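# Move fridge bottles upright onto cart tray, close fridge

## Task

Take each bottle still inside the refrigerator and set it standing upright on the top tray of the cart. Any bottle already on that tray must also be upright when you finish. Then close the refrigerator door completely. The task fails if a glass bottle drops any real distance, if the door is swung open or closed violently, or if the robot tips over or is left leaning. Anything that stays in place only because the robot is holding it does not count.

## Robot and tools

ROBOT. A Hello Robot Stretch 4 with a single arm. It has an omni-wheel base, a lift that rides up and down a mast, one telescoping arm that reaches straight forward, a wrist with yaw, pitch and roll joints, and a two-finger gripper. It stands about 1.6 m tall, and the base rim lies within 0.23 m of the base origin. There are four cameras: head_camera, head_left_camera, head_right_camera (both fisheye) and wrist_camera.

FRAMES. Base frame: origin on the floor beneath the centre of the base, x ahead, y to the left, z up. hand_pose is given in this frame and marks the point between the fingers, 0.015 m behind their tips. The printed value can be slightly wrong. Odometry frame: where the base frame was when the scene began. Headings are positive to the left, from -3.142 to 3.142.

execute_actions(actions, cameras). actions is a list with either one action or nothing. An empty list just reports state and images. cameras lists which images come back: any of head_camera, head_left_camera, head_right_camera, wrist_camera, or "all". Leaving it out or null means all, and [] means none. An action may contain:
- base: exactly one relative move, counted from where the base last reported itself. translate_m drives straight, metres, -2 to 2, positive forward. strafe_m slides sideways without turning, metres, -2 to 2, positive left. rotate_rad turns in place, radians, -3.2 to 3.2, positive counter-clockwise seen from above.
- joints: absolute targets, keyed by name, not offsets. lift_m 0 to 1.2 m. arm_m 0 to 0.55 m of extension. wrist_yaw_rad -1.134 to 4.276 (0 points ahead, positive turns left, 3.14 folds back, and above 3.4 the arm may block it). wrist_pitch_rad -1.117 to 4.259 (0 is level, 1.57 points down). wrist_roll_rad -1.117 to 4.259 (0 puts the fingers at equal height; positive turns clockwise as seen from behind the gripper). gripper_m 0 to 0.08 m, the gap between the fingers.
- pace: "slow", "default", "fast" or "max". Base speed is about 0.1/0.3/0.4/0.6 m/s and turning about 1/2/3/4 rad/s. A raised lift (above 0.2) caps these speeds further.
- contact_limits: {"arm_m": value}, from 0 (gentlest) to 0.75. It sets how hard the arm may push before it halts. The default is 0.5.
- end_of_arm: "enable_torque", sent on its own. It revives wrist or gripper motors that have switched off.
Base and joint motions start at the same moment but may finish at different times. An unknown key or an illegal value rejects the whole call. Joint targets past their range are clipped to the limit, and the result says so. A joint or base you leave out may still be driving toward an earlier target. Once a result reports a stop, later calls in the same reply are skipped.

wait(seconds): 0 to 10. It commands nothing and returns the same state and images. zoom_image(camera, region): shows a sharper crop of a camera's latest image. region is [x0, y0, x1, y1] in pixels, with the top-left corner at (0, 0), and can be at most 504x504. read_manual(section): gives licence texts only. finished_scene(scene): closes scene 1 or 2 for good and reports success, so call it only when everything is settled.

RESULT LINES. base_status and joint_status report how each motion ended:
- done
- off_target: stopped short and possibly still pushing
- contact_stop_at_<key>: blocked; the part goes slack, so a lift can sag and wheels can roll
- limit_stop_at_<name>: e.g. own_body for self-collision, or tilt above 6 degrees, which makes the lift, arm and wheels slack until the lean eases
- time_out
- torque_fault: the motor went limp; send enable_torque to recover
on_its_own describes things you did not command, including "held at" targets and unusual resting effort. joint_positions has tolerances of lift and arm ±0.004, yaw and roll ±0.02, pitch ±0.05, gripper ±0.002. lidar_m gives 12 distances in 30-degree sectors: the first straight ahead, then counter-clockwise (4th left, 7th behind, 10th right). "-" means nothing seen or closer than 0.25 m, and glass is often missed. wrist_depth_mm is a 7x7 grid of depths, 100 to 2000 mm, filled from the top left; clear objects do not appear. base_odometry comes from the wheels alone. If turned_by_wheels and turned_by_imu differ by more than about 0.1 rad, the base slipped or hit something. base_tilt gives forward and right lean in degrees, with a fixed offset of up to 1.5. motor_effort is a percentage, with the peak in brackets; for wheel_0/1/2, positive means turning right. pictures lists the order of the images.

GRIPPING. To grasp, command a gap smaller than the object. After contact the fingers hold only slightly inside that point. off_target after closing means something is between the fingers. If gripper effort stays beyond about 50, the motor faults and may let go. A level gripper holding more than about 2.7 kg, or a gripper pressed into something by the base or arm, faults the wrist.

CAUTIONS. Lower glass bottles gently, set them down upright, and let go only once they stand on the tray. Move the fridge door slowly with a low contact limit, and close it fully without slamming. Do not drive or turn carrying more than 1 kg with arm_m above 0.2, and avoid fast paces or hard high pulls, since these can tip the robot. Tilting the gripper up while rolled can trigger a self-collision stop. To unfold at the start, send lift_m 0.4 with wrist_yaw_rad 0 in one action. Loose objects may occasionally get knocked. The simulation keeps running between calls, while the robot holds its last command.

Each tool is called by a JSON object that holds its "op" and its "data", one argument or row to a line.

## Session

{"op": "execute_actions", "data": {
  "actions": []
}}

Scene clock: 0.00 s.
base_odometry: x=+0.000 y=+0.000 heading=+0.000 (m, m, rad; odometry frame)
turned_by_wheels: +0.000 (rad since the last result)
turned_by_imu: +0.000 (rad since the last result)
base_tilt: forward=+0.8 right=-0.9 (deg)
lidar_m: 1.06 1.03 2.95 1.25 2.38 1.99 0.74 0.74 0.80 1.30 1.31 1.49
base_status: not commanded
joint_positions: lift_m=+0.140 arm_m=+0.000 wrist_yaw_rad=+3.199 wrist_pitch_rad=+0.008 wrist_roll_rad=+0.013 gripper_m=+0.040
joint_status: not commanded
motor_effort: lift_m=+21 arm_m=-1 wrist_yaw_rad=-1 wrist_pitch_rad=-7 wrist_roll_rad=+0 gripper_m=+0 wheel_0=+1 wheel_1=+0 wheel_2=+0 (%)
hand_pose: x=-0.0463 y=+0.0751 z=+0.3168 quat_wxyz=(-0.029, -0.004, +0.006, +1.000) (m; base frame)
wrist_depth_mm: - 140 242 1808 - - - / - 110 140 1756 1983 - - / - 113 139 1808 1983 - - / - 123 154 1756 1863 - - / 141 1499 1618 1808 1921 - - / 215 1397 1281 1397 1336 1255 1205 / 214 946 124 904 119 866 831
pictures: head_camera, head_left_camera, head_right_camera, wrist_camera
Images, in order (width x height): head_camera 420x560, head_left_camera 420x672, head_right_camera 420x672, wrist_camera 616x392.

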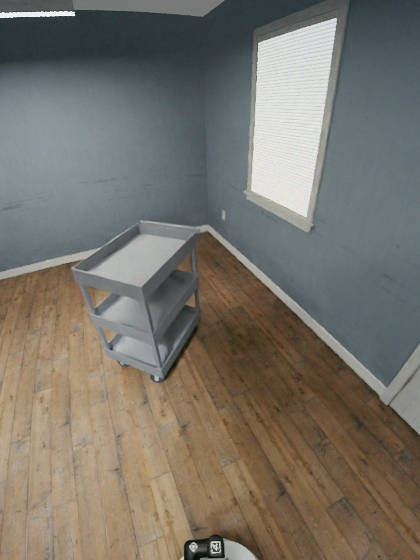

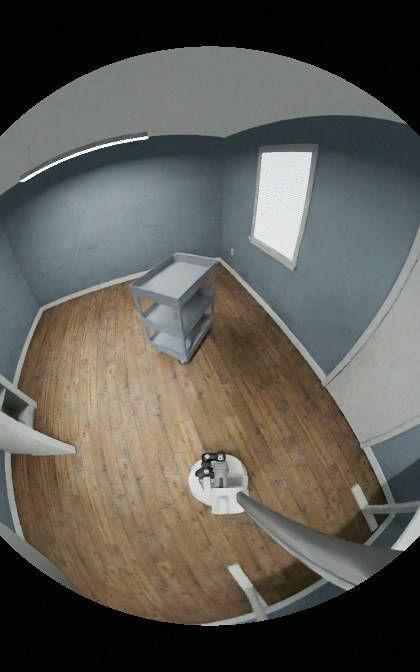

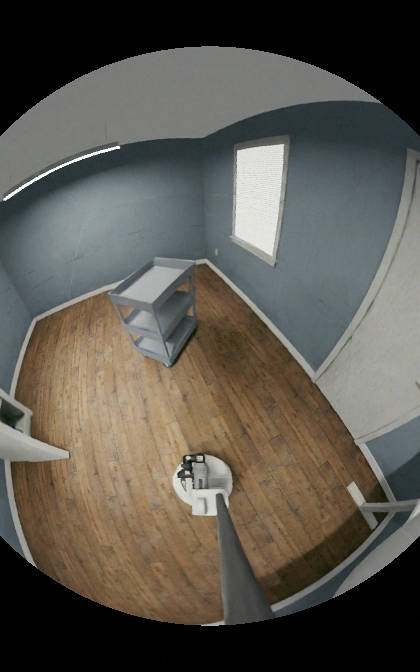

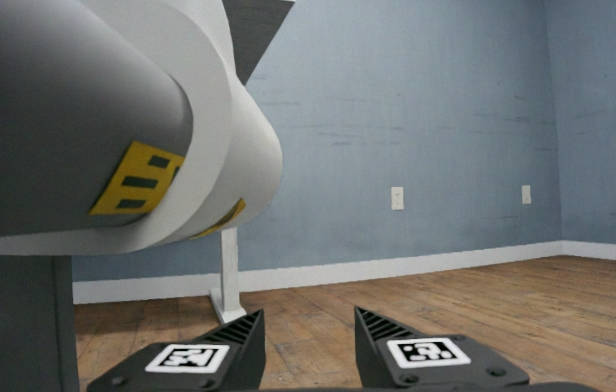

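{"op": "execute_actions", "data": {
  "actions": [
    {"base":{"rotate_rad":1.5},"joints":{"lift_m":0.4,"wrist_yaw_rad":0,"gripper_m":0.08}}
  ]
}}

Scene clock: 6.13 s.
base_odometry: x=+0.000 y=+0.000 heading=+1.500 (m, m, rad; odometry frame)
turned_by_wheels: +1.500 (rad since the last result)
turned_by_imu: +1.484 (rad since the last result)
base_tilt: forward=+0.8 right=-0.9 (deg)
lidar_m: 1.23 2.35 2.07 0.78 0.74 0.81 1.19 1.32 1.46 1.17 1.03 3.14
base_status: done
joint_positions: lift_m=+0.400 arm_m=+0.000 wrist_yaw_rad=+0.001 wrist_pitch_rad=+0.008 wrist_roll_rad=+0.013 gripper_m=+0.080
joint_status: all done
motor_effort: lift_m=+25(22) arm_m=-1(1) wrist_yaw_rad=-2(6) wrist_pitch_rad=-9(7) wrist_roll_rad=-1(0) gripper_m=+2(4) wheel_0=-1(6) wheel_1=+0(9) wheel_2=+0(6) (%)
hand_pose: x=+0.3837 y=-0.0873 z=+0.5762 quat_wxyz=(+1.000, +0.006, +0.004, +0.000) (m; base frame)
wrist_depth_mm: 1808 - 1205 - - - - / 1808 - 1229 - - - - / 1863 - 1205 - - - - / 1808 - 1205 - - - - / 1808 1921 1229 - - - - / 1808 1983 1118 1808 - - 1983 / 1537 105 163 1499 1308 104 -
pictures: head_camera, head_left_camera, head_right_camera, wrist_camera
Images, in order (width x height): head_camera 420x560, head_left_camera 420x672, head_right_camera 420x672, wrist_camera 616x392.

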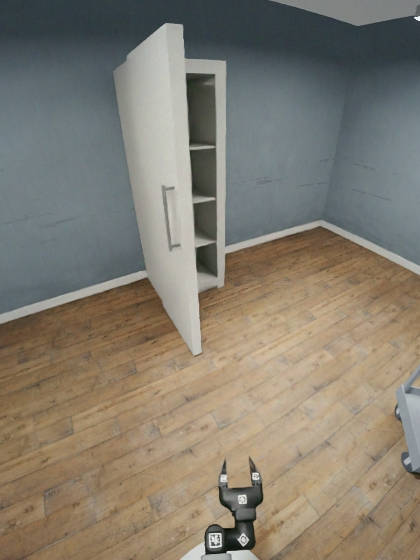

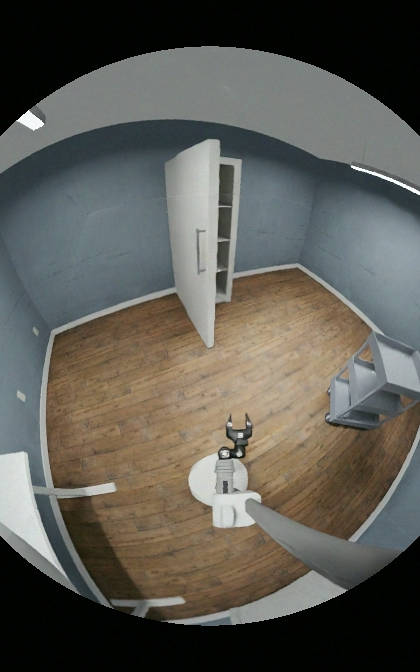

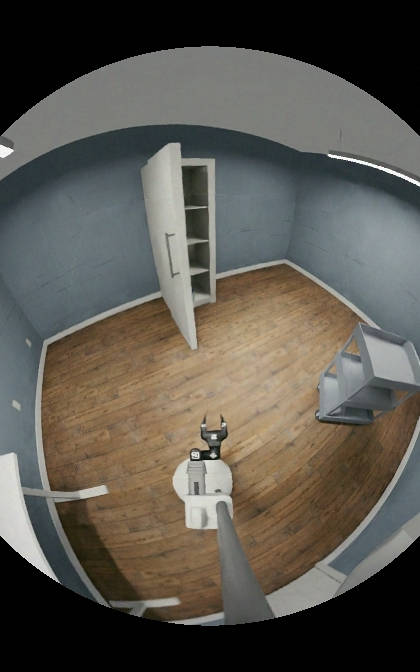

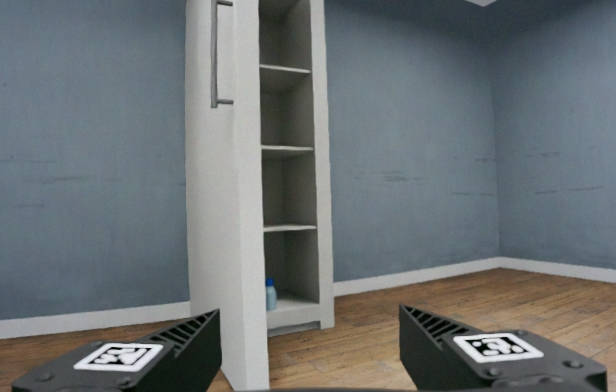

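{"op": "execute_actions", "data": {
  "actions": [
    {"base":{"rotate_rad":0.555}}
  ],
  "cameras": []
}}

{"op": "execute_actions", "data": {
  "actions": [
    {"base":{"translate_m":0.52},"pace":"fast"}
  ],
  "cameras": []
}}

{"op": "execute_actions", "data": {
  "actions": [
    {"base":{"strafe_m":-0.92},"pace":"fast"}
  ]
}}

Scene clock: 31.83 s.
base_odometry: x=+0.000 y=+0.000 heading=+2.055 (m, m, rad; odometry frame)
turned_by_wheels: +0.555 (rad since the last result)
turned_by_imu: +0.549 (rad since the last result)
base_tilt: forward=+0.8 right=-0.9 (deg)
lidar_m: 2.34 2.03 0.78 0.75 0.82 1.21 1.32 1.46 1.13 1.06 3.07 1.21
base_status: done
joint_positions: lift_m=+0.400 arm_m=+0.000 wrist_yaw_rad=+0.000 wrist_pitch_rad=+0.008 wrist_roll_rad=+0.013 gripper_m=+0.080
joint_status: not commanded
motor_effort: lift_m=+24(25) arm_m=-1(1) wrist_yaw_rad=-1(1) wrist_pitch_rad=-8(7) wrist_roll_rad=+0(0) gripper_m=+1(2) wheel_0=+0(5) wheel_1=-1(4) wheel_2=+0(7) (%)
hand_pose: x=+0.3837 y=-0.0874 z=+0.5762 quat_wxyz=(+1.000, +0.006, +0.004, +0.000) (m; base frame)
wrist_depth_mm: - - - - - 976 1618 / - - - - - 931 1576 / - - - - - 1042 1618 / - - - - - 1025 1576 / - - - - - 1042 1499 / 1863 - - - - 976 1464 / 1499 105 163 1499 1336 104 -
pictures: none
No camera images: the call's "cameras" was empty. Leave "cameras" out to get every camera's image.

Scene clock: 34.50 s.
base_odometry: x=-0.242 y=+0.460 heading=+2.055 (m, m, rad; odometry frame)
turned_by_wheels: +0.000 (rad since the last result)
turned_by_imu: -0.001 (rad since the last result)
base_tilt: forward=+0.8 right=-0.8 (deg)
lidar_m: 1.83 1.93 1.54 0.76 0.77 1.17 1.84 2.02 1.26 3.21 0.83 0.78
base_status: done
joint_positions: lift_m=+0.400 arm_m=+0.000 wrist_yaw_rad=+0.000 wrist_pitch_rad=+0.008 wrist_roll_rad=+0.013 gripper_m=+0.080
joint_status: not commanded
motor_effort: lift_m=+24(24) arm_m=-1(1) wrist_yaw_rad=+0(0) wrist_pitch_rad=-7(8) wrist_roll_rad=+1(0) gripper_m=+1(2) wheel_0=-1(5) wheel_1=-1(7) wheel_2=-1(11) (%)
hand_pose: x=+0.3837 y=-0.0874 z=+0.5762 quat_wxyz=(+1.000, +0.006, +0.004, +0.000) (m; base frame)
wrist_depth_mm: 1756 1756 1661 1618 1618 1182 750 / 1808 1708 1708 1576 1618 1205 750 / 1708 1708 1661 1618 1618 1229 750 / 1756 1661 1661 1661 1618 1229 768 / 1708 1708 1618 1618 1537 1255 768 / 1808 1708 1618 1576 1537 1160 768 / 1537 105 163 1537 1308 104 -
pictures: none
No camera images: the call's "cameras" was empty. Leave "cameras" out to get every camera's image.

Scene clock: 38.03 s.
base_odometry: x=+0.573 y=+0.888 heading=+2.054 (m, m, rad; odometry frame)
turned_by_wheels: +0.000 (rad since the last result)
turned_by_imu: +0.001 (rad since the last result)
base_tilt: forward=+0.7 right=-0.9 (deg)
lidar_m: 0.92 0.63 2.45 1.66 1.79 1.99 0.69 0.61 0.64 2.26 2.26 1.19
base_status: done
joint_positions: lift_m=+0.400 arm_m=+0.000 wrist_yaw_rad=+0.000 wrist_pitch_rad=+0.008 wrist_roll_rad=+0.013 gripper_m=+0.080
joint_status: not commanded
motor_effort: lift_m=+24(25) arm_m=-1(1) wrist_yaw_rad=+0(0) wrist_pitch_rad=-8(9) wrist_roll_rad=+1(0) gripper_m=+3(1) wheel_0=-2(12) wheel_1=+1(11) wheel_2=-1(3) (%)
hand_pose: x=+0.3837 y=-0.0874 z=+0.5763 quat_wxyz=(+1.000, +0.006, +0.004, +0.000) (m; base frame)
wrist_depth_mm: 488 683 1078 1430 1366 1464 1464 / 492 683 1025 1430 1397 1499 1464 / 492 683 1060 1430 1205 1464 1499 / 492 683 1042 1397 1182 1464 1430 / 484 668 1008 1397 1060 1464 1464 / 473 661 991 1397 1255 1464 1430 / 449 105 163 1160 946 104 -
pictures: head_camera, head_left_camera, head_right_camera, wrist_camera
Images, in order (width x height): head_camera 420x560, head_left_camera 420x672, head_right_camera 420x672, wrist_camera 616x392.

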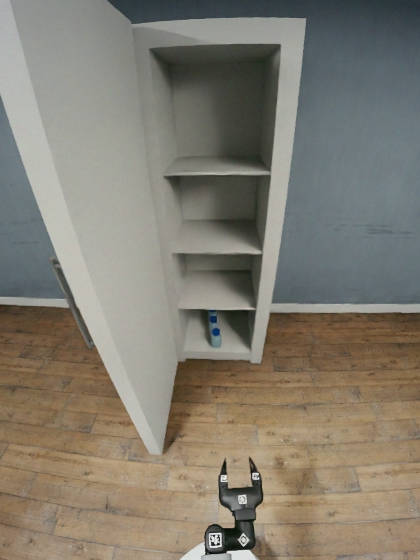

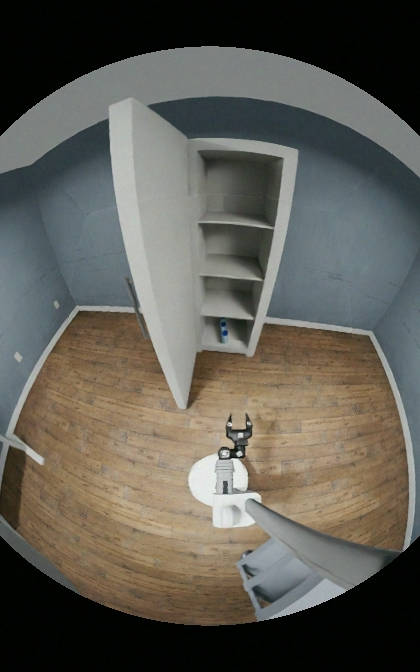

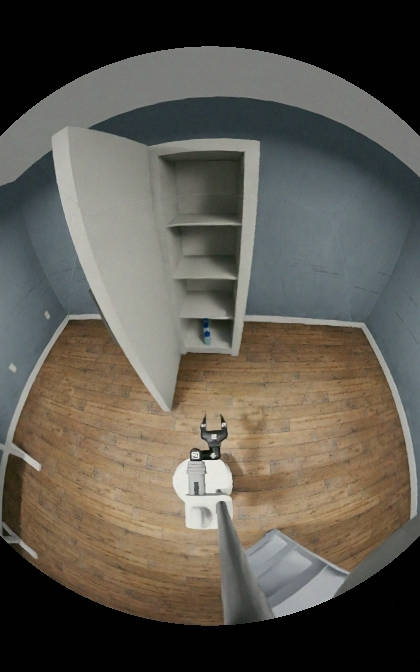

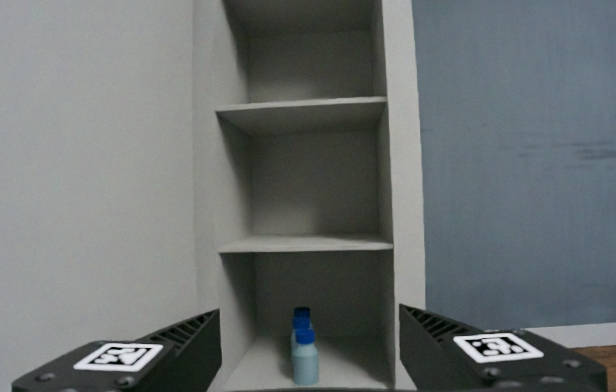

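{"op": "zoom_image", "data": {
  "camera": "head_camera",
  "region": [140, 280, 300, 470]
}}

{"op": "zoom_image", "data": {
  "camera": "wrist_camera",
  "region": [220, 270, 400, 392]
}}

Region (140, 280, 300, 470) of head_camera's 420x560 image, scaled by 2.653, with more detail than that image has; it fills the left 424 columns of this view, and the rest is white.

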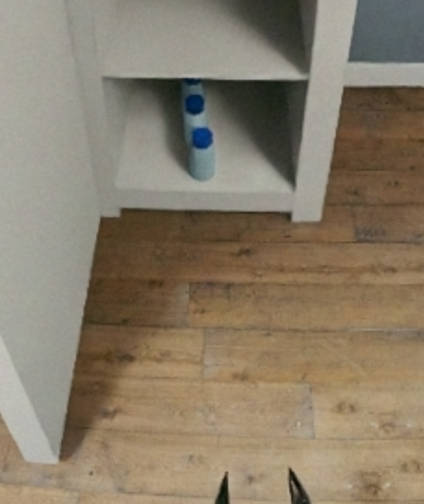

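Region (220, 270, 400, 392) of wrist_camera's 616x392 image, scaled by 2.800; it fills the top 342 rows of this view, and the rest is white.

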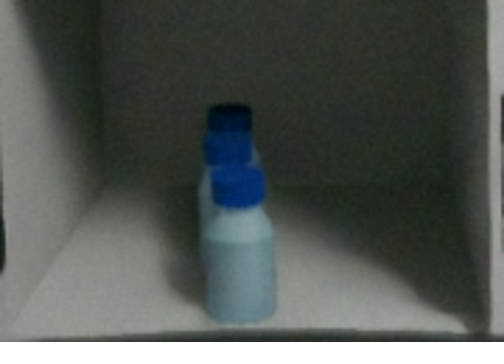

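{"op": "execute_actions", "data": {
  "actions": [
    {"base":{"rotate_rad":0.25},"joints":{"lift_m":0.2}}
  ],
  "cameras": []
}}

{"op": "execute_actions", "data": {
  "actions": [
    {"base":{"strafe_m":-0.285},"joints":{"arm_m":0.15}}
  ],
  "cameras": []
}}

{"op": "execute_actions", "data": {
  "actions": [
    {"base":{"translate_m":0.4},"joints":{"lift_m":0.07}}
  ],
  "cameras": ["head_camera","wrist_camera"]
}}

Scene clock: 80.07 s.
base_odometry: x=+0.573 y=+0.888 heading=+2.304 (m, m, rad; odometry frame)
turned_by_wheels: +0.250 (rad since the last result)
turned_by_imu: +0.248 (rad since the last result)
base_tilt: forward=+0.8 right=-0.9 (deg)
lidar_m: 0.62 0.72 2.41 1.70 2.02 1.98 0.65 0.62 2.27 2.29 1.94 1.18
base_status: done
joint_positions: lift_m=+0.200 arm_m=+0.000 wrist_yaw_rad=+0.000 wrist_pitch_rad=+0.008 wrist_roll_rad=+0.013 gripper_m=+0.080
joint_status: all done
motor_effort: lift_m=+17(22) arm_m=-1(1) wrist_yaw_rad=+0(0) wrist_pitch_rad=-8(8) wrist_roll_rad=+1(0) gripper_m=+1(2) wheel_0=+0(5) wheel_1=+0(6) wheel_2=+1(7) (%)
hand_pose: x=+0.3837 y=-0.0874 z=+0.3769 quat_wxyz=(+1.000, +0.006, +0.004, +0.000) (m; base frame)
wrist_depth_mm: - 427 603 1025 1078 991 1281 / - 424 603 1025 1366 1205 1281 / - 427 603 991 1397 1281 1255 / - 424 591 976 1336 1255 1281 / - 424 585 946 1336 1229 1255 / 1576 424 580 946 976 991 976 / 1042 105 163 931 917 104 -
pictures: none
No camera images: the call's "cameras" was empty. Leave "cameras" out to get every camera's image.

Scene clock: 82.33 s.
base_odometry: x=+0.784 y=+1.079 heading=+2.305 (m, m, rad; odometry frame)
turned_by_wheels: +0.000 (rad since the last result)
turned_by_imu: +0.001 (rad since the last result)
base_tilt: forward=+0.7 right=-1.1 (deg)
lidar_m: 0.97 0.71 2.66 1.94 2.23 0.68 0.54 1.07 2.03 2.04 1.87 1.07
base_status: done
joint_positions: lift_m=+0.200 arm_m=+0.149 wrist_yaw_rad=+0.000 wrist_pitch_rad=+0.008 wrist_roll_rad=+0.013 gripper_m=+0.080
joint_status: all done
motor_effort: lift_m=+17(17) arm_m=+7(8) wrist_yaw_rad=+0(1) wrist_pitch_rad=-6(9) wrist_roll_rad=+0(0) gripper_m=+2(1) wheel_0=+1(10) wheel_1=+1(6) wheel_2=+1(1) (%)
hand_pose: x=+0.5323 y=-0.0874 z=+0.3768 quat_wxyz=(+1.000, +0.006, +0.004, +0.000) (m; base frame)
wrist_depth_mm: 544 691 904 1008 976 1160 1078 / 544 683 891 1205 1138 1160 1118 / 549 691 904 1205 1118 1160 1118 / 539 699 904 1182 1118 1182 1078 / 535 676 878 1205 1138 1118 1118 / 535 668 878 946 960 1138 1078 / 504 104 163 778 715 104 -
pictures: none
No camera images: the call's "cameras" was empty. Leave "cameras" out to get every camera's image.

Scene clock: 85.17 s.
base_odometry: x=+0.516 y=+1.376 heading=+2.305 (m, m, rad; odometry frame)
turned_by_wheels: +0.000 (rad since the last result)
turned_by_imu: +0.000 (rad since the last result)
base_tilt: forward=+0.7 right=-0.8 (deg)
lidar_m: 0.74 0.46 0.42 1.93 2.18 1.20 0.94 2.41 2.17 2.19 1.45 0.71
base_status: done
joint_positions: lift_m=+0.070 arm_m=+0.149 wrist_yaw_rad=+0.000 wrist_pitch_rad=+0.008 wrist_roll_rad=+0.013 gripper_m=+0.080
joint_status: all done
motor_effort: lift_m=+17(17) arm_m=+7(7) wrist_yaw_rad=-1(1) wrist_pitch_rad=-9(7) wrist_roll_rad=-2(1) gripper_m=+2(2) wheel_0=-1(7) wheel_1=+0(4) wheel_2=+0(9) (%)
hand_pose: x=+0.5323 y=-0.0874 z=+0.2469 quat_wxyz=(+1.000, +0.006, +0.004, +0.000) (m; base frame)
wrist_depth_mm: 404 484 484 442 445 433 336 / 404 484 585 640 654 591 345 / 407 480 661 842 778 723 362 / 404 480 647 854 788 723 370 / 404 484 647 449 768 723 375 / 399 473 564 418 597 564 373 / 379 105 163 404 366 104 -
pictures: head_camera, wrist_camera
Images, in order (width x height): head_camera 420x560, wrist_camera 616x392.

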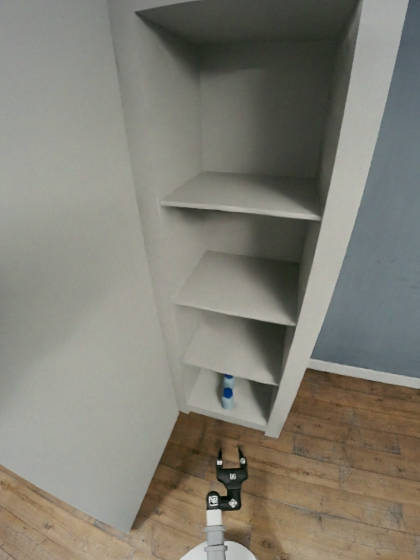

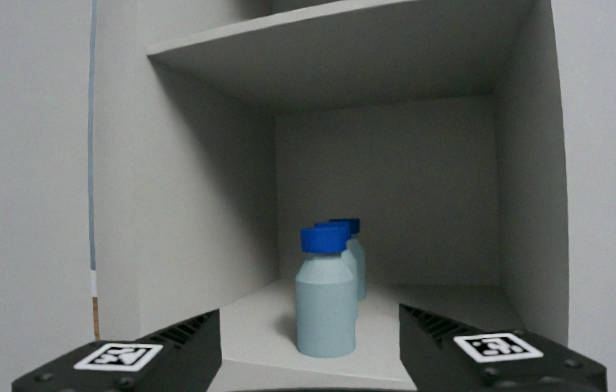

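{"op": "execute_actions", "data": {
  "actions": [
    {"base":{"strafe_m":-0.016},"joints":{"arm_m":0.34,"lift_m":0.072}}
  ],
  "cameras": ["wrist_camera"]
}}

Scene clock: 91.47 s.
base_odometry: x=+0.528 y=+1.387 heading=+2.305 (m, m, rad; odometry frame)
turned_by_wheels: +0.000 (rad since the last result)
turned_by_imu: +0.000 (rad since the last result)
base_tilt: forward=+0.8 right=-0.8 (deg)
lidar_m: 0.73 0.47 0.44 1.95 2.21 1.16 0.95 2.40 2.16 2.17 1.42 0.71
base_status: done
joint_positions: lift_m=+0.072 arm_m=+0.339 wrist_yaw_rad=+0.000 wrist_pitch_rad=+0.008 wrist_roll_rad=+0.013 gripper_m=+0.080
joint_status: all done
motor_effort: lift_m=+24(23) arm_m=+7(6) wrist_yaw_rad=+0(1) wrist_pitch_rad=-9(7) wrist_roll_rad=+0(2) gripper_m=+2(1) wheel_0=-2(8) wheel_1=+1(8) wheel_2=-1(1) (%)
hand_pose: x=+0.7223 y=-0.0874 z=+0.2482 quat_wxyz=(+1.000, +0.006, +0.004, +0.000) (m; base frame)
wrist_depth_mm: 312 382 433 445 449 445 439 / 314 397 539 634 591 554 480 / 312 399 569 647 603 559 500 / 310 392 564 647 615 549 504 / 307 394 554 247 591 559 508 / 304 384 521 238 496 539 488 / 291 105 163 228 236 104 -
pictures: wrist_camera
Images, in order (width x height): wrist_camera 616x392.

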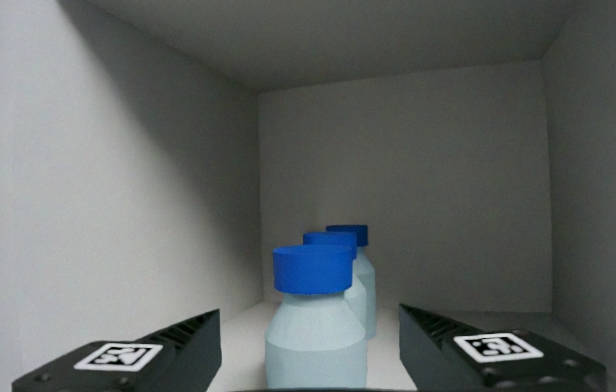

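{"op": "execute_actions", "data": {
  "actions": [
    {"joints":{"arm_m":0.45,"lift_m":0.082},"pace":"slow","contact_limits":{"arm_m":0.2}}
  ],
  "cameras": ["wrist_camera"]
}}

Scene clock: 106.03 s.
base_odometry: x=+0.528 y=+1.387 heading=+2.305 (m, m, rad; odometry frame)
turned_by_wheels: +0.000 (rad since the last result)
turned_by_imu: +0.001 (rad since the last result)
base_tilt: forward=+0.8 right=-0.8 (deg)
lidar_m: 0.73 0.48 0.45 1.93 2.19 1.12 0.94 2.39 2.15 2.18 1.43 0.71
base_status: not commanded
joint_positions: lift_m=+0.082 arm_m=+0.449 wrist_yaw_rad=+0.000 wrist_pitch_rad=+0.008 wrist_roll_rad=+0.013 gripper_m=+0.080
joint_status: all done
motor_effort: lift_m=+25(25) arm_m=+7(9) wrist_yaw_rad=+0(0) wrist_pitch_rad=-7(8) wrist_roll_rad=-1(0) gripper_m=+2(2) wheel_0=-1(1) wheel_1=+1(1) wheel_2=-1(1) (%)
contact_limits: arm_m 0.2
hand_pose: x=+0.8323 y=-0.0874 z=+0.2582 quat_wxyz=(+1.000, +0.006, +0.004, +0.000) (m; base frame)
wrist_depth_mm: 273 351 407 424 424 421 433 / 273 349 496 539 500 459 433 / 273 351 496 539 500 462 436 / 274 347 492 539 504 462 436 / 271 345 488 535 488 466 436 / 268 340 455 147 161 455 433 / 255 105 143 124 130 104 -
pictures: wrist_camera
Images, in order (width x height): wrist_camera 616x392.

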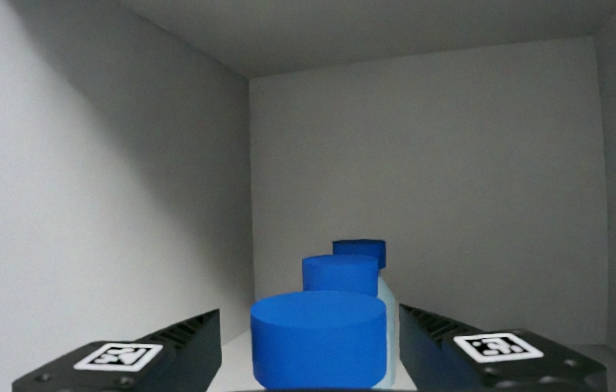

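{"op": "execute_actions", "data": {
  "actions": [
    {"joints":{"gripper_m":0.03,"arm_m":0.454}}
  ],
  "cameras": []
}}

{"op": "execute_actions", "data": {
  "actions": [
    {"joints":{"lift_m":0.15}}
  ],
  "cameras": ["wrist_camera"]
}}

Scene clock: 113.17 s.
base_odometry: x=+0.528 y=+1.387 heading=+2.304 (m, m, rad; odometry frame)
turned_by_wheels: +0.000 (rad since the last result)
turned_by_imu: +0.000 (rad since the last result)
base_tilt: forward=+0.8 right=-0.8 (deg)
lidar_m: 0.73 0.48 0.43 1.94 2.20 1.15 0.95 2.39 2.18 2.18 1.42 0.72
base_status: not commanded
joint_positions: lift_m=+0.082 arm_m=+0.453 wrist_yaw_rad=-0.001 wrist_pitch_rad=+0.007 wrist_roll_rad=+0.013 gripper_m=+0.052
joint_status: gripper_m off_target (ended at +0.052, target +0.030); the others done
on_its_own: gripper_m is held at +0.046, not at your +0.030, by its contact guard: the fingers met something
motor_effort: lift_m=+25(25) arm_m=+7(8) wrist_yaw_rad=+3(3) wrist_pitch_rad=-5(8) wrist_roll_rad=+0(1) gripper_m=-42(45) wheel_0=-3(3) wheel_1=+1(1) wheel_2=-1(1) (%)
hand_pose: x=+0.8362 y=-0.0877 z=+0.2583 quat_wxyz=(+1.000, +0.006, +0.004, -0.001) (m; base frame)
wrist_depth_mm: 274 349 413 421 424 424 427 / 273 349 500 530 500 455 430 / 274 349 492 535 492 459 433 / 272 347 484 539 492 462 433 / 271 345 488 544 488 462 436 / 266 342 427 146 248 462 433 / 265 297 125 119 124 - 410
pictures: none
No camera images: the call's "cameras" was empty. Leave "cameras" out to get every camera's image.

Scene clock: 114.40 s.
base_odometry: x=+0.528 y=+1.387 heading=+2.304 (m, m, rad; odometry frame)
turned_by_wheels: +0.000 (rad since the last result)
turned_by_imu: +0.000 (rad since the last result)
base_tilt: forward=+0.7 right=-0.9 (deg)
lidar_m: 0.73 0.48 0.44 1.96 2.20 1.15 0.94 2.40 2.13 2.16 1.40 0.68
base_status: not commanded
joint_positions: lift_m=+0.150 arm_m=+0.453 wrist_yaw_rad=+0.000 wrist_pitch_rad=+0.011 wrist_roll_rad=+0.012 gripper_m=+0.052
joint_status: all done
on_its_own: gripper_m is held at +0.046, not at your +0.030, by its contact guard: the fingers met something
motor_effort: lift_m=+27(26) arm_m=+7(7) wrist_yaw_rad=+1(3) wrist_pitch_rad=-16(20) wrist_roll_rad=+1(1) gripper_m=-40(43) wheel_0=-2(2) wheel_1=+0(0) wheel_2=-1(1) (%)
hand_pose: x=+0.8363 y=-0.0875 z=+0.3253 quat_wxyz=(+1.000, +0.006, +0.006, +0.000) (m; base frame)
wrist_depth_mm: 259 266 276 282 283 283 289 / 272 332 399 410 415 415 415 / 272 347 496 530 500 459 430 / 273 345 488 539 492 459 430 / 271 343 484 539 492 459 430 / 267 340 430 147 477 459 427 / 265 296 125 119 124 - 430
pictures: wrist_camera
Images, in order (width x height): wrist_camera 616x392.

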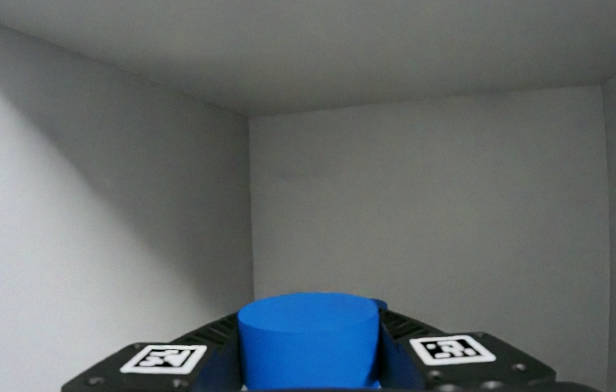

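{"op": "execute_actions", "data": {
  "actions": [
    {"base":{"translate_m":-0.15},"joints":{"arm_m":0.0}}
  ],
  "cameras": []
}}

{"op": "execute_actions", "data": {
  "actions": [
    {"base":{"rotate_rad":-3.04},"joints":{"lift_m":0.88}}
  ],
  "cameras": ["head_camera"]
}}

Scene clock: 130.20 s.
base_odometry: x=+0.629 y=+1.275 heading=+2.304 (m, m, rad; odometry frame)
turned_by_wheels: +0.000 (rad since the last result)
turned_by_imu: +0.001 (rad since the last result)
base_tilt: forward=+0.7 right=-0.9 (deg)
lidar_m: 0.86 0.53 0.54 1.94 2.30 0.97 0.79 2.35 2.07 2.13 1.56 0.87
base_status: done
joint_positions: lift_m=+0.150 arm_m=+0.001 wrist_yaw_rad=+0.000 wrist_pitch_rad=+0.011 wrist_roll_rad=+0.012 gripper_m=+0.052
joint_status: all done
on_its_own: gripper_m is held at +0.046, not at your +0.030, by its contact guard: the fingers met something
motor_effort: lift_m=+27(27) arm_m=-7(8) wrist_yaw_rad=+1(2) wrist_pitch_rad=-17(18) wrist_roll_rad=-2(0) gripper_m=-41(41) wheel_0=-1(5) wheel_1=-1(1) wheel_2=+0(8) (%)
hand_pose: x=+0.3848 y=-0.0875 z=+0.3253 quat_wxyz=(+1.000, +0.006, +0.006, +0.000) (m; base frame)
wrist_depth_mm: 521 668 866 1078 1025 1042 1008 / 521 668 878 1138 1042 1042 1025 / 525 676 820 960 809 1025 991 / 525 668 866 1138 1042 597 1008 / 521 661 842 1078 1060 597 1025 / 517 647 768 147 831 585 991 / 508 574 125 119 124 - 831
pictures: none
No camera images: the call's "cameras" was empty. Leave "cameras" out to get every camera's image.

Scene clock: 133.90 s.
base_odometry: x=+0.629 y=+1.275 heading=-0.736 (m, m, rad; odometry frame)
turned_by_wheels: -3.040 (rad since the last result)
turned_by_imu: -3.006 (rad since the last result)
base_tilt: forward=+0.6 right=-0.8 (deg)
lidar_m: 0.77 2.24 2.10 2.17 1.51 0.84 0.76 0.54 2.58 1.93 2.42 0.89
base_status: done
joint_positions: lift_m=+0.880 arm_m=+0.001 wrist_yaw_rad=+0.000 wrist_pitch_rad=+0.011 wrist_roll_rad=+0.012 gripper_m=+0.052
joint_status: all done
on_its_own: gripper_m is held at +0.046, not at your +0.030, by its contact guard: the fingers met something
motor_effort: lift_m=+27(28) arm_m=-7(8) wrist_yaw_rad=+0(2) wrist_pitch_rad=-16(19) wrist_roll_rad=-1(1) gripper_m=-41(40) wheel_0=+1(5) wheel_1=+2(5) wheel_2=-1(9) (%)
hand_pose: x=+0.3848 y=-0.0874 z=+1.0553 quat_wxyz=(+1.000, +0.006, +0.006, +0.000) (m; base frame)
wrist_depth_mm: 1983 - - - - 1921 1708 / 1983 - - - - 1863 1756 / 1921 - - - - 1863 1756 / 1983 - - - - 1863 1708 / 1983 - - - - 1808 1756 / 1863 - 1182 147 917 1808 1661 / 1863 - 125 119 124 - 1708
pictures: head_camera
Images, in order (width x height): head_camera 420x560.

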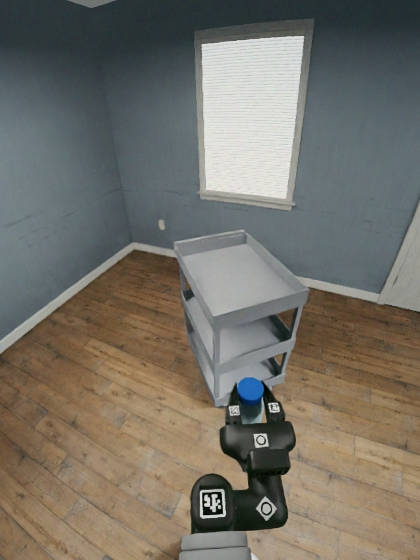

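{"op": "execute_actions", "data": {
  "actions": [
    {"base":{"translate_m":0.3},"joints":{"arm_m":0.47}}
  ],
  "cameras": []
}}

{"op": "execute_actions", "data": {
  "actions": [
    {"joints":{"lift_m":0.762}}
  ],
  "cameras": ["head_camera"]
}}

{"op": "execute_actions", "data": {
  "actions": [
    {"joints":{"lift_m":0.754},"pace":"slow"}
  ],
  "cameras": []
}}

Scene clock: 144.07 s.
base_odometry: x=+0.851 y=+1.074 heading=-0.736 (m, m, rad; odometry frame)
turned_by_wheels: +0.000 (rad since the last result)
turned_by_imu: +0.000 (rad since the last result)
base_tilt: forward=+0.7 right=-0.8 (deg)
lidar_m: 0.49 2.09 1.97 2.01 1.76 1.12 0.99 0.81 1.97 1.98 2.15 0.55
base_status: done
joint_positions: lift_m=+0.880 arm_m=+0.469 wrist_yaw_rad=+0.000 wrist_pitch_rad=+0.011 wrist_roll_rad=+0.012 gripper_m=+0.052
joint_status: all done
on_its_own: gripper_m is held at +0.046, not at your +0.030, by its contact guard: the fingers met something
motor_effort: lift_m=+26(26) arm_m=+7(7) wrist_yaw_rad=-1(2) wrist_pitch_rad=-18(19) wrist_roll_rad=+1(1) gripper_m=-42(42) wheel_0=+1(5) wheel_1=-1(5) wheel_2=+0(8) (%)
hand_pose: x=+0.8524 y=-0.0873 z=+1.0553 quat_wxyz=(+1.000, +0.006, +0.006, +0.000) (m; base frame)
wrist_depth_mm: 1618 1983 1808 1499 1366 1205 1160 / 1661 1921 1756 1537 1366 1281 1160 / 1661 1863 1756 1537 1308 1229 1160 / 1618 1983 1661 1576 1397 1255 1138 / 1618 1863 1708 1537 1397 1229 1138 / 1618 1983 1756 147 1308 1281 1160 / 1576 1808 125 119 124 - 1160
pictures: none
No camera images: the call's "cameras" was empty. Leave "cameras" out to get every camera's image.

Scene clock: 145.60 s.
base_odometry: x=+0.851 y=+1.074 heading=-0.736 (m, m, rad; odometry frame)
turned_by_wheels: +0.000 (rad since the last result)
turned_by_imu: +0.000 (rad since the last result)
base_tilt: forward=+0.8 right=-0.8 (deg)
lidar_m: 0.49 2.09 1.97 2.02 1.80 1.13 0.96 0.81 1.97 2.01 2.15 0.53
base_status: not commanded
joint_positions: lift_m=+0.762 arm_m=+0.469 wrist_yaw_rad=+0.000 wrist_pitch_rad=+0.012 wrist_roll_rad=+0.012 gripper_m=+0.052
joint_status: all done
on_its_own: gripper_m is held at +0.046, not at your +0.030, by its contact guard: the fingers met something
motor_effort: lift_m=+18(24) arm_m=+7(7) wrist_yaw_rad=-1(1) wrist_pitch_rad=-18(19) wrist_roll_rad=+0(2) gripper_m=-40(41) wheel_0=+0(1) wheel_1=-1(1) wheel_2=+0(0) (%)
hand_pose: x=+0.8524 y=-0.0873 z=+0.9379 quat_wxyz=(+1.000, +0.006, +0.006, +0.000) (m; base frame)
wrist_depth_mm: 1661 1921 1756 1499 1366 1255 1160 / 1661 1983 1756 1499 1366 1229 1138 / 1618 1983 1756 1537 1366 1229 1138 / 1618 1921 1661 1499 1397 1229 1138 / 1618 1983 1756 1499 1366 1205 1160 / 1576 445 459 147 492 500 1118 / 1537 353 125 119 124 - -
pictures: head_camera
Images, in order (width x height): head_camera 420x560.

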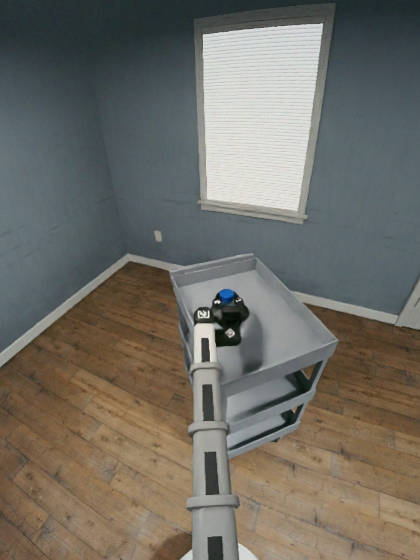

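Scene clock: 146.30 s.
base_odometry: x=+0.851 y=+1.074 heading=-0.736 (m, m, rad; odometry frame)
turned_by_wheels: +0.000 (rad since the last result)
turned_by_imu: +0.000 (rad since the last result)
base_tilt: forward=+0.8 right=-0.7 (deg)
lidar_m: 0.49 2.09 1.97 2.02 1.76 1.12 1.00 0.80 2.02 1.99 2.12 0.55
base_status: not commanded
joint_positions: lift_m=+0.754 arm_m=+0.469 wrist_yaw_rad=+0.000 wrist_pitch_rad=+0.012 wrist_roll_rad=+0.012 gripper_m=+0.052
joint_status: all done
on_its_own: gripper_m is held at +0.046, not at your +0.030, by its contact guard: the fingers met something
motor_effort: lift_m=+18(18) arm_m=+7(7) wrist_yaw_rad=-1(1) wrist_pitch_rad=-19(18) wrist_roll_rad=-1(0) gripper_m=-40(43) wheel_0=+1(1) wheel_1=-1(0) wheel_2=+0(0) (%)
hand_pose: x=+0.8524 y=-0.0873 z=+0.9300 quat_wxyz=(+1.000, +0.006, +0.006, +0.000) (m; base frame)
wrist_depth_mm: 1661 1921 1756 1537 1366 1255 1182 / 1708 1808 1756 1499 1397 1255 1138 / 1618 1921 1808 1537 1397 1255 1138 / 1618 1863 1708 1537 1336 1229 1138 / 1618 1921 1661 1576 1336 1229 1138 / 1618 439 421 147 488 480 750 / 1537 355 124 120 124 - -
pictures: none
No camera images: the call's "cameras" was empty. Leave "cameras" out to get every camera's image.

{"op": "execute_actions", "data": {
  "actions": [
    {"joints":{"lift_m":0.746},"pace":"slow"}
  ],
  "cameras": []
}}

Scene clock: 150.43 s.
base_odometry: x=+0.851 y=+1.074 heading=-0.736 (m, m, rad; odometry frame)
turned_by_wheels: +0.000 (rad since the last result)
turned_by_imu: +0.000 (rad since the last result)
base_tilt: forward=+0.8 right=-0.8 (deg)
lidar_m: 0.49 2.10 1.95 2.03 1.80 1.12 0.98 0.79 2.00 1.99 2.08 0.57
base_status: not commanded
joint_positions: lift_m=+0.747 arm_m=+0.469 wrist_yaw_rad=+0.000 wrist_pitch_rad=+0.004 wrist_roll_rad=+0.013 gripper_m=+0.052
joint_status: all done
on_its_own: gripper_m is held at +0.046, not at your +0.030, by its contact guard: the fingers met something
motor_effort: lift_m=+14(17) arm_m=+7(7) wrist_yaw_rad=+1(1) wrist_pitch_rad=+1(19) wrist_roll_rad=-4(2) gripper_m=-41(41) wheel_0=+1(0) wheel_1=-1(1) wheel_2=-1(1) (%)
hand_pose: x=+0.8523 y=-0.0875 z=+0.9238 quat_wxyz=(+1.000, +0.007, +0.002, +0.000) (m; base frame)
wrist_depth_mm: 1618 1921 1756 1537 1397 1255 1138 / 1618 1921 1756 1576 1397 1255 1138 / 1618 1863 1756 1576 1366 1229 1138 / 1618 1921 1756 1537 1336 1229 1138 / 1618 1921 1756 1576 1366 1255 1138 / 1618 439 424 147 488 477 1138 / 1464 359 125 120 124 - -
pictures: none
No camera images: the call's "cameras" was empty. Leave "cameras" out to get every camera's image.

{"op": "execute_actions", "data": {
  "actions": [
    {"joints":{"gripper_m":0.08,"lift_m":0.75}}
  ],
  "cameras": []
}}

{"op": "execute_actions", "data": {
  "actions": [
    {"joints":{"lift_m":0.82}}
  ],
  "cameras": []
}}

{"op": "execute_actions", "data": {
  "actions": [
    {"base":{"translate_m":-0.3},"joints":{"arm_m":0}}
  ],
  "cameras": ["head_camera"]
}}

{"op": "execute_actions", "data": {
  "actions": [
    {"base":{"rotate_rad":3.04},"joints":{"lift_m":0.16}}
  ],
  "cameras": []
}}

{"op": "execute_actions", "data": {
  "actions": [
    {"base":{"translate_m":0.25},"joints":{"arm_m":0.2}}
  ],
  "cameras": []
}}

{"op": "execute_actions", "data": {
  "actions": [
    {"base":{"strafe_m":-0.024},"joints":{"arm_m":0.35,"lift_m":0.082}}
  ],
  "cameras": ["wrist_camera"]
}}

Scene clock: 163.93 s.
base_odometry: x=+0.851 y=+1.074 heading=-0.736 (m, m, rad; odometry frame)
turned_by_wheels: +0.000 (rad since the last result)
turned_by_imu: +0.000 (rad since the last result)
base_tilt: forward=+0.7 right=-0.9 (deg)
lidar_m: 0.50 2.11 1.96 2.00 1.77 1.12 0.98 0.79 2.01 2.00 2.15 0.56
base_status: not commanded
joint_positions: lift_m=+0.750 arm_m=+0.469 wrist_yaw_rad=+0.000 wrist_pitch_rad=+0.008 wrist_roll_rad=+0.013 gripper_m=+0.080
joint_status: all done
motor_effort: lift_m=+25(25) arm_m=+7(7) wrist_yaw_rad=+1(1) wrist_pitch_rad=-7(8) wrist_roll_rad=-1(2) gripper_m=+3(38) wheel_0=+0(1) wheel_1=+0(1) wheel_2=-1(1) (%)
hand_pose: x=+0.8523 y=-0.0875 z=+0.9262 quat_wxyz=(+1.000, +0.006, +0.004, +0.000) (m; base frame)
wrist_depth_mm: 1618 1983 1708 1537 1430 1255 1160 / 1661 1983 1808 1499 1397 1255 1160 / 1661 1983 1756 1576 1430 1229 1118 / 1618 1921 1808 1499 1366 1229 1138 / 1618 1921 1708 1537 1366 1255 1160 / 1661 442 430 149 488 455 750 / 1576 104 137 119 131 104 -
pictures: none
No camera images: the call's "cameras" was empty. Leave "cameras" out to get every camera's image.

Scene clock: 165.17 s.
base_odometry: x=+0.851 y=+1.074 heading=-0.736 (m, m, rad; odometry frame)
turned_by_wheels: +0.000 (rad since the last result)
turned_by_imu: +0.000 (rad since the last result)
base_tilt: forward=+0.6 right=-0.7 (deg)
lidar_m: 0.49 2.09 1.95 2.04 1.81 1.08 0.97 0.82 1.99 2.01 2.14 0.56
base_status: not commanded
joint_positions: lift_m=+0.820 arm_m=+0.469 wrist_yaw_rad=+0.000 wrist_pitch_rad=+0.008 wrist_roll_rad=+0.013 gripper_m=+0.080
joint_status: all done
motor_effort: lift_m=+25(28) arm_m=+7(7) wrist_yaw_rad=+1(1) wrist_pitch_rad=-7(8) wrist_roll_rad=-2(1) gripper_m=+2(2) wheel_0=+0(0) wheel_1=-1(0) wheel_2=-1(1) (%)
hand_pose: x=+0.8523 y=-0.0875 z=+0.9962 quat_wxyz=(+1.000, +0.006, +0.004, +0.000) (m; base frame)
wrist_depth_mm: 1618 1863 1808 1537 1397 1255 1160 / 1618 1921 1808 1537 1397 1229 1160 / 1661 1983 1708 1537 1366 1255 1160 / 1618 1863 1756 1576 1397 1229 1138 / 1661 1983 1661 1537 1366 1205 1160 / 1576 1983 1756 1537 1336 1205 1138 / 1537 105 163 466 480 104 -
pictures: none
No camera images: the call's "cameras" was empty. Leave "cameras" out to get every camera's image.

Scene clock: 167.63 s.
base_odometry: x=+0.629 y=+1.275 heading=-0.736 (m, m, rad; odometry frame)
turned_by_wheels: +0.000 (rad since the last result)
turned_by_imu: +0.001 (rad since the last result)
base_tilt: forward=+0.6 right=-0.9 (deg)
lidar_m: 0.77 2.21 2.10 2.16 1.52 0.85 0.77 0.55 2.60 1.93 2.38 0.88
base_status: done
joint_positions: lift_m=+0.820 arm_m=+0.001 wrist_yaw_rad=+0.000 wrist_pitch_rad=+0.008 wrist_roll_rad=+0.013 gripper_m=+0.080
joint_status: all done
motor_effort: lift_m=+24(25) arm_m=-7(7) wrist_yaw_rad=+1(1) wrist_pitch_rad=-7(8) wrist_roll_rad=-2(1) gripper_m=+2(4) wheel_0=-1(6) wheel_1=+1(6) wheel_2=-1(9) (%)
hand_pose: x=+0.3848 y=-0.0875 z=+0.9962 quat_wxyz=(+1.000, +0.006, +0.004, +0.000) (m; base frame)
wrist_depth_mm: 1983 - - - - 1808 1708 / - - - - - 1863 1708 / 1983 - - - - 1863 1661 / 1983 - - - - 1863 1708 / 1863 - - - - 1863 1708 / 1983 - 1182 866 904 707 1618 / 1808 105 163 591 621 104 -
pictures: head_camera
Images, in order (width x height): head_camera 420x560.

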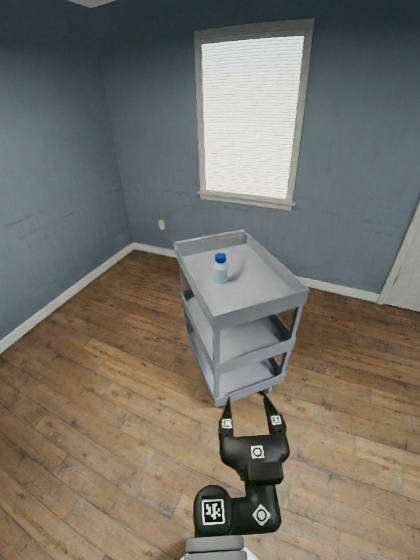

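Scene clock: 171.10 s.
base_odometry: x=+0.629 y=+1.275 heading=+2.304 (m, m, rad; odometry frame)
turned_by_wheels: +3.040 (rad since the last result)
turned_by_imu: +3.007 (rad since the last result)
base_tilt: forward=+0.6 right=-0.9 (deg)
lidar_m: 0.87 0.54 0.55 1.93 2.30 0.97 0.81 2.33 2.09 2.14 1.52 0.85
base_status: done
joint_positions: lift_m=+0.160 arm_m=+0.001 wrist_yaw_rad=+0.000 wrist_pitch_rad=+0.008 wrist_roll_rad=+0.013 gripper_m=+0.080
joint_status: all done
motor_effort: lift_m=+17(24) arm_m=-7(8) wrist_yaw_rad=+0(1) wrist_pitch_rad=-8(8) wrist_roll_rad=-1(0) gripper_m=+2(2) wheel_0=-1(7) wheel_1=-1(9) wheel_2=+1(7) (%)
hand_pose: x=+0.3849 y=-0.0874 z=+0.3369 quat_wxyz=(+1.000, +0.006, +0.004, +0.000) (m; base frame)
wrist_depth_mm: 517 668 878 1060 1042 1060 1025 / 525 668 878 1138 1042 1042 1008 / 530 668 809 1042 842 1060 1008 / 525 668 842 1118 1060 597 1008 / 521 654 854 1078 1060 603 1008 / 512 647 798 854 917 585 1008 / 488 105 163 676 621 104 -
pictures: none
No camera images: the call's "cameras" was empty. Leave "cameras" out to get every camera's image.

Scene clock: 173.40 s.
base_odometry: x=+0.461 y=+1.461 heading=+2.304 (m, m, rad; odometry frame)
turned_by_wheels: +0.000 (rad since the last result)
turned_by_imu: +0.000 (rad since the last result)
base_tilt: forward=+0.7 right=-0.8 (deg)
lidar_m: 0.64 0.45 0.40 1.96 2.17 1.25 1.03 2.41 2.17 2.11 1.31 0.61
base_status: done
joint_positions: lift_m=+0.160 arm_m=+0.199 wrist_yaw_rad=+0.000 wrist_pitch_rad=+0.008 wrist_roll_rad=+0.013 gripper_m=+0.080
joint_status: all done
motor_effort: lift_m=+17(17) arm_m=+7(7) wrist_yaw_rad=+0(1) wrist_pitch_rad=-7(8) wrist_roll_rad=-1(1) gripper_m=+2(1) wheel_0=+0(7) wheel_1=+1(2) wheel_2=+1(10) (%)
hand_pose: x=+0.5823 y=-0.0874 z=+0.3368 quat_wxyz=(+1.000, +0.006, +0.004, +0.000) (m; base frame)
wrist_depth_mm: 329 413 504 258 251 249 254 / 327 340 349 359 366 366 364 / 327 415 554 676 627 574 459 / 325 413 580 699 640 591 466 / 324 407 574 699 640 591 473 / 322 402 569 676 621 585 500 / 319 105 163 410 496 104 -
pictures: none
No camera images: the call's "cameras" was empty. Leave "cameras" out to get every camera's image.

Scene clock: 174.90 s.
base_odometry: x=+0.479 y=+1.477 heading=+2.304 (m, m, rad; odometry frame)
turned_by_wheels: +0.000 (rad since the last result)
turned_by_imu: +0.000 (rad since the last result)
base_tilt: forward=+0.8 right=-0.8 (deg)
lidar_m: 0.63 0.46 0.42 2.01 2.18 1.24 1.06 2.41 2.15 2.07 1.32 0.61
base_status: done
joint_positions: lift_m=+0.082 arm_m=+0.349 wrist_yaw_rad=+0.000 wrist_pitch_rad=+0.008 wrist_roll_rad=+0.013 gripper_m=+0.080
joint_status: all done
motor_effort: lift_m=+17(15) arm_m=+7(7) wrist_yaw_rad=+0(1) wrist_pitch_rad=-8(7) wrist_roll_rad=+0(0) gripper_m=+2(3) wheel_0=+0(10) wheel_1=+0(6) wheel_2=+0(1) (%)
hand_pose: x=+0.7323 y=-0.0874 z=+0.2589 quat_wxyz=(+1.000, +0.006, +0.004, +0.000) (m; base frame)
wrist_depth_mm: 296 359 410 424 421 421 421 / 294 379 508 525 492 455 427 / 297 377 539 539 496 455 430 / 296 375 539 535 492 455 430 / 296 370 521 410 492 452 427 / 290 366 521 251 473 452 424 / 278 105 163 243 353 104 -
pictures: wrist_camera
Images, in order (width x height): wrist_camera 616x392.

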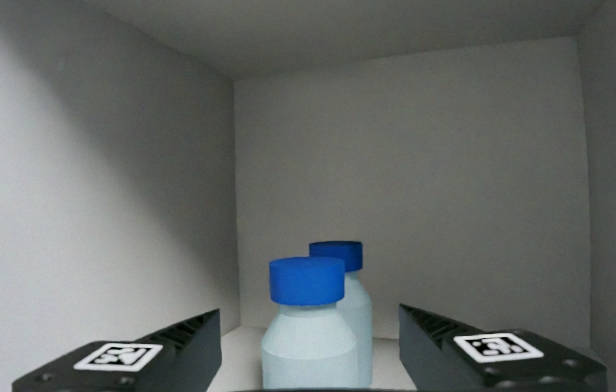

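{"op": "execute_actions", "data": {
  "actions": [
    {"joints":{"arm_m":0.475},"pace":"slow","contact_limits":{"arm_m":0.2}}
  ],
  "cameras": ["wrist_camera"]
}}

{"op": "execute_actions", "data": {
  "actions": [
    {"joints":{"gripper_m":0.03}}
  ],
  "cameras": []
}}

{"op": "execute_actions", "data": {
  "actions": [
    {"joints":{"lift_m":0.15}}
  ],
  "cameras": ["wrist_camera"]
}}

Scene clock: 184.27 s.
base_odometry: x=+0.479 y=+1.477 heading=+2.304 (m, m, rad; odometry frame)
turned_by_wheels: +0.000 (rad since the last result)
turned_by_imu: +0.001 (rad since the last result)
base_tilt: forward=+0.7 right=-0.8 (deg)
lidar_m: 0.60 0.46 0.43 2.00 2.14 1.25 1.07 2.39 2.15 2.08 1.28 0.62
base_status: not commanded
joint_positions: lift_m=+0.082 arm_m=+0.474 wrist_yaw_rad=+0.000 wrist_pitch_rad=+0.008 wrist_roll_rad=+0.013 gripper_m=+0.080
joint_status: all done
motor_effort: lift_m=+16(17) arm_m=+7(7) wrist_yaw_rad=+0(0) wrist_pitch_rad=-8(7) wrist_roll_rad=+0(0) gripper_m=+2(2) wheel_0=-1(0) wheel_1=+0(0) wheel_2=+0(0) (%)
contact_limits: arm_m 0.2
hand_pose: x=+0.8573 y=-0.0874 z=+0.2589 quat_wxyz=(+1.000, +0.006, +0.004, +0.000) (m; base frame)
wrist_depth_mm: 254 324 402 404 382 347 330 / 254 324 436 410 379 349 329 / 253 324 430 410 379 349 330 / 253 324 427 413 377 351 329 / 251 320 430 410 373 347 330 / 249 312 399 149 241 343 330 / 236 105 132 121 131 104 -
pictures: wrist_camera
Images, in order (width x height): wrist_camera 616x392.

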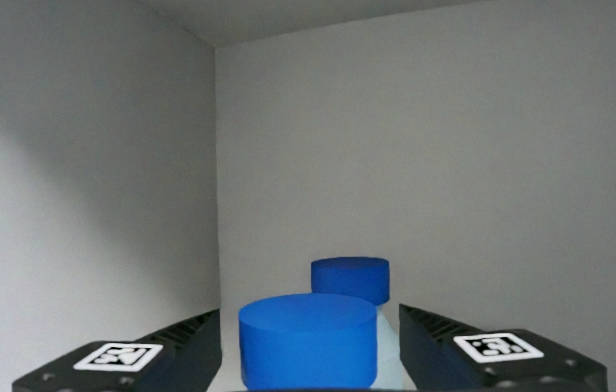

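Scene clock: 185.33 s.
base_odometry: x=+0.479 y=+1.477 heading=+2.304 (m, m, rad; odometry frame)
turned_by_wheels: +0.000 (rad since the last result)
turned_by_imu: +0.000 (rad since the last result)
base_tilt: forward=+0.7 right=-0.8 (deg)
lidar_m: 0.62 0.50 0.42 1.99 2.17 1.27 1.06 2.41 2.16 2.07 1.31 0.58
base_status: not commanded
joint_positions: lift_m=+0.082 arm_m=+0.474 wrist_yaw_rad=+0.000 wrist_pitch_rad=+0.008 wrist_roll_rad=+0.013 gripper_m=+0.052
joint_status: gripper_m off_target (ended at +0.052, target +0.030)
on_its_own: gripper_m is held at +0.046, not at your +0.030, by its contact guard: the fingers met something
motor_effort: lift_m=+17(17) arm_m=+7(7) wrist_yaw_rad=-1(1) wrist_pitch_rad=-7(8) wrist_roll_rad=+0(2) gripper_m=-42(43) wheel_0=+0(0) wheel_1=+0(0) wheel_2=+0(0) (%)
hand_pose: x=+0.8573 y=-0.0874 z=+0.2589 quat_wxyz=(+1.000, +0.006, +0.004, +0.000) (m; base frame)
wrist_depth_mm: 252 324 399 404 377 349 329 / 254 325 433 413 379 349 329 / 254 324 433 410 382 349 329 / 251 322 430 410 379 349 330 / 251 317 427 410 373 351 330 / 247 317 399 149 235 347 329 / 246 274 126 121 125 - -
pictures: none
No camera images: the call's "cameras" was empty. Leave "cameras" out to get every camera's image.

Scene clock: 186.57 s.
base_odometry: x=+0.479 y=+1.477 heading=+2.304 (m, m, rad; odometry frame)
turned_by_wheels: +0.000 (rad since the last result)
turned_by_imu: +0.000 (rad since the last result)
base_tilt: forward=+0.8 right=-0.8 (deg)
lidar_m: 0.63 0.48 0.41 2.00 2.20 1.27 1.03 2.42 2.16 2.09 1.30 0.60
base_status: not commanded
joint_positions: lift_m=+0.150 arm_m=+0.474 wrist_yaw_rad=+0.000 wrist_pitch_rad=+0.011 wrist_roll_rad=+0.013 gripper_m=+0.052
joint_status: all done
on_its_own: gripper_m is held at +0.046, not at your +0.030, by its contact guard: the fingers met something
motor_effort: lift_m=+26(30) arm_m=+7(7) wrist_yaw_rad=-1(1) wrist_pitch_rad=-18(19) wrist_roll_rad=+0(1) gripper_m=-42(42) wheel_0=+0(0) wheel_1=+0(0) wheel_2=+0(0) (%)
hand_pose: x=+0.8573 y=-0.0874 z=+0.3254 quat_wxyz=(+1.000, +0.006, +0.006, +0.000) (m; base frame)
wrist_depth_mm: 247 265 276 282 285 283 290 / 253 324 392 397 373 345 330 / 253 322 430 413 377 351 330 / 253 322 427 407 375 349 327 / 251 317 433 410 377 349 329 / 248 315 397 150 366 349 330 / 246 274 126 121 125 - -
pictures: wrist_camera
Images, in order (width x height): wrist_camera 616x392.

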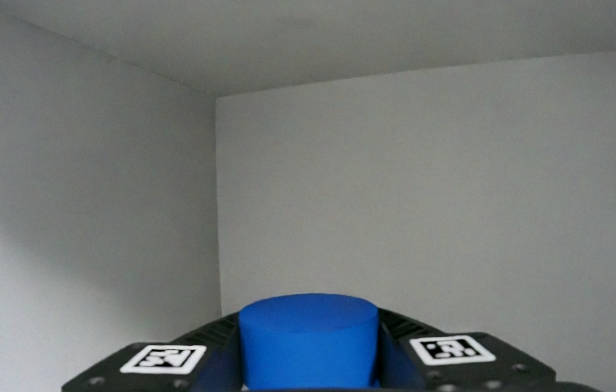

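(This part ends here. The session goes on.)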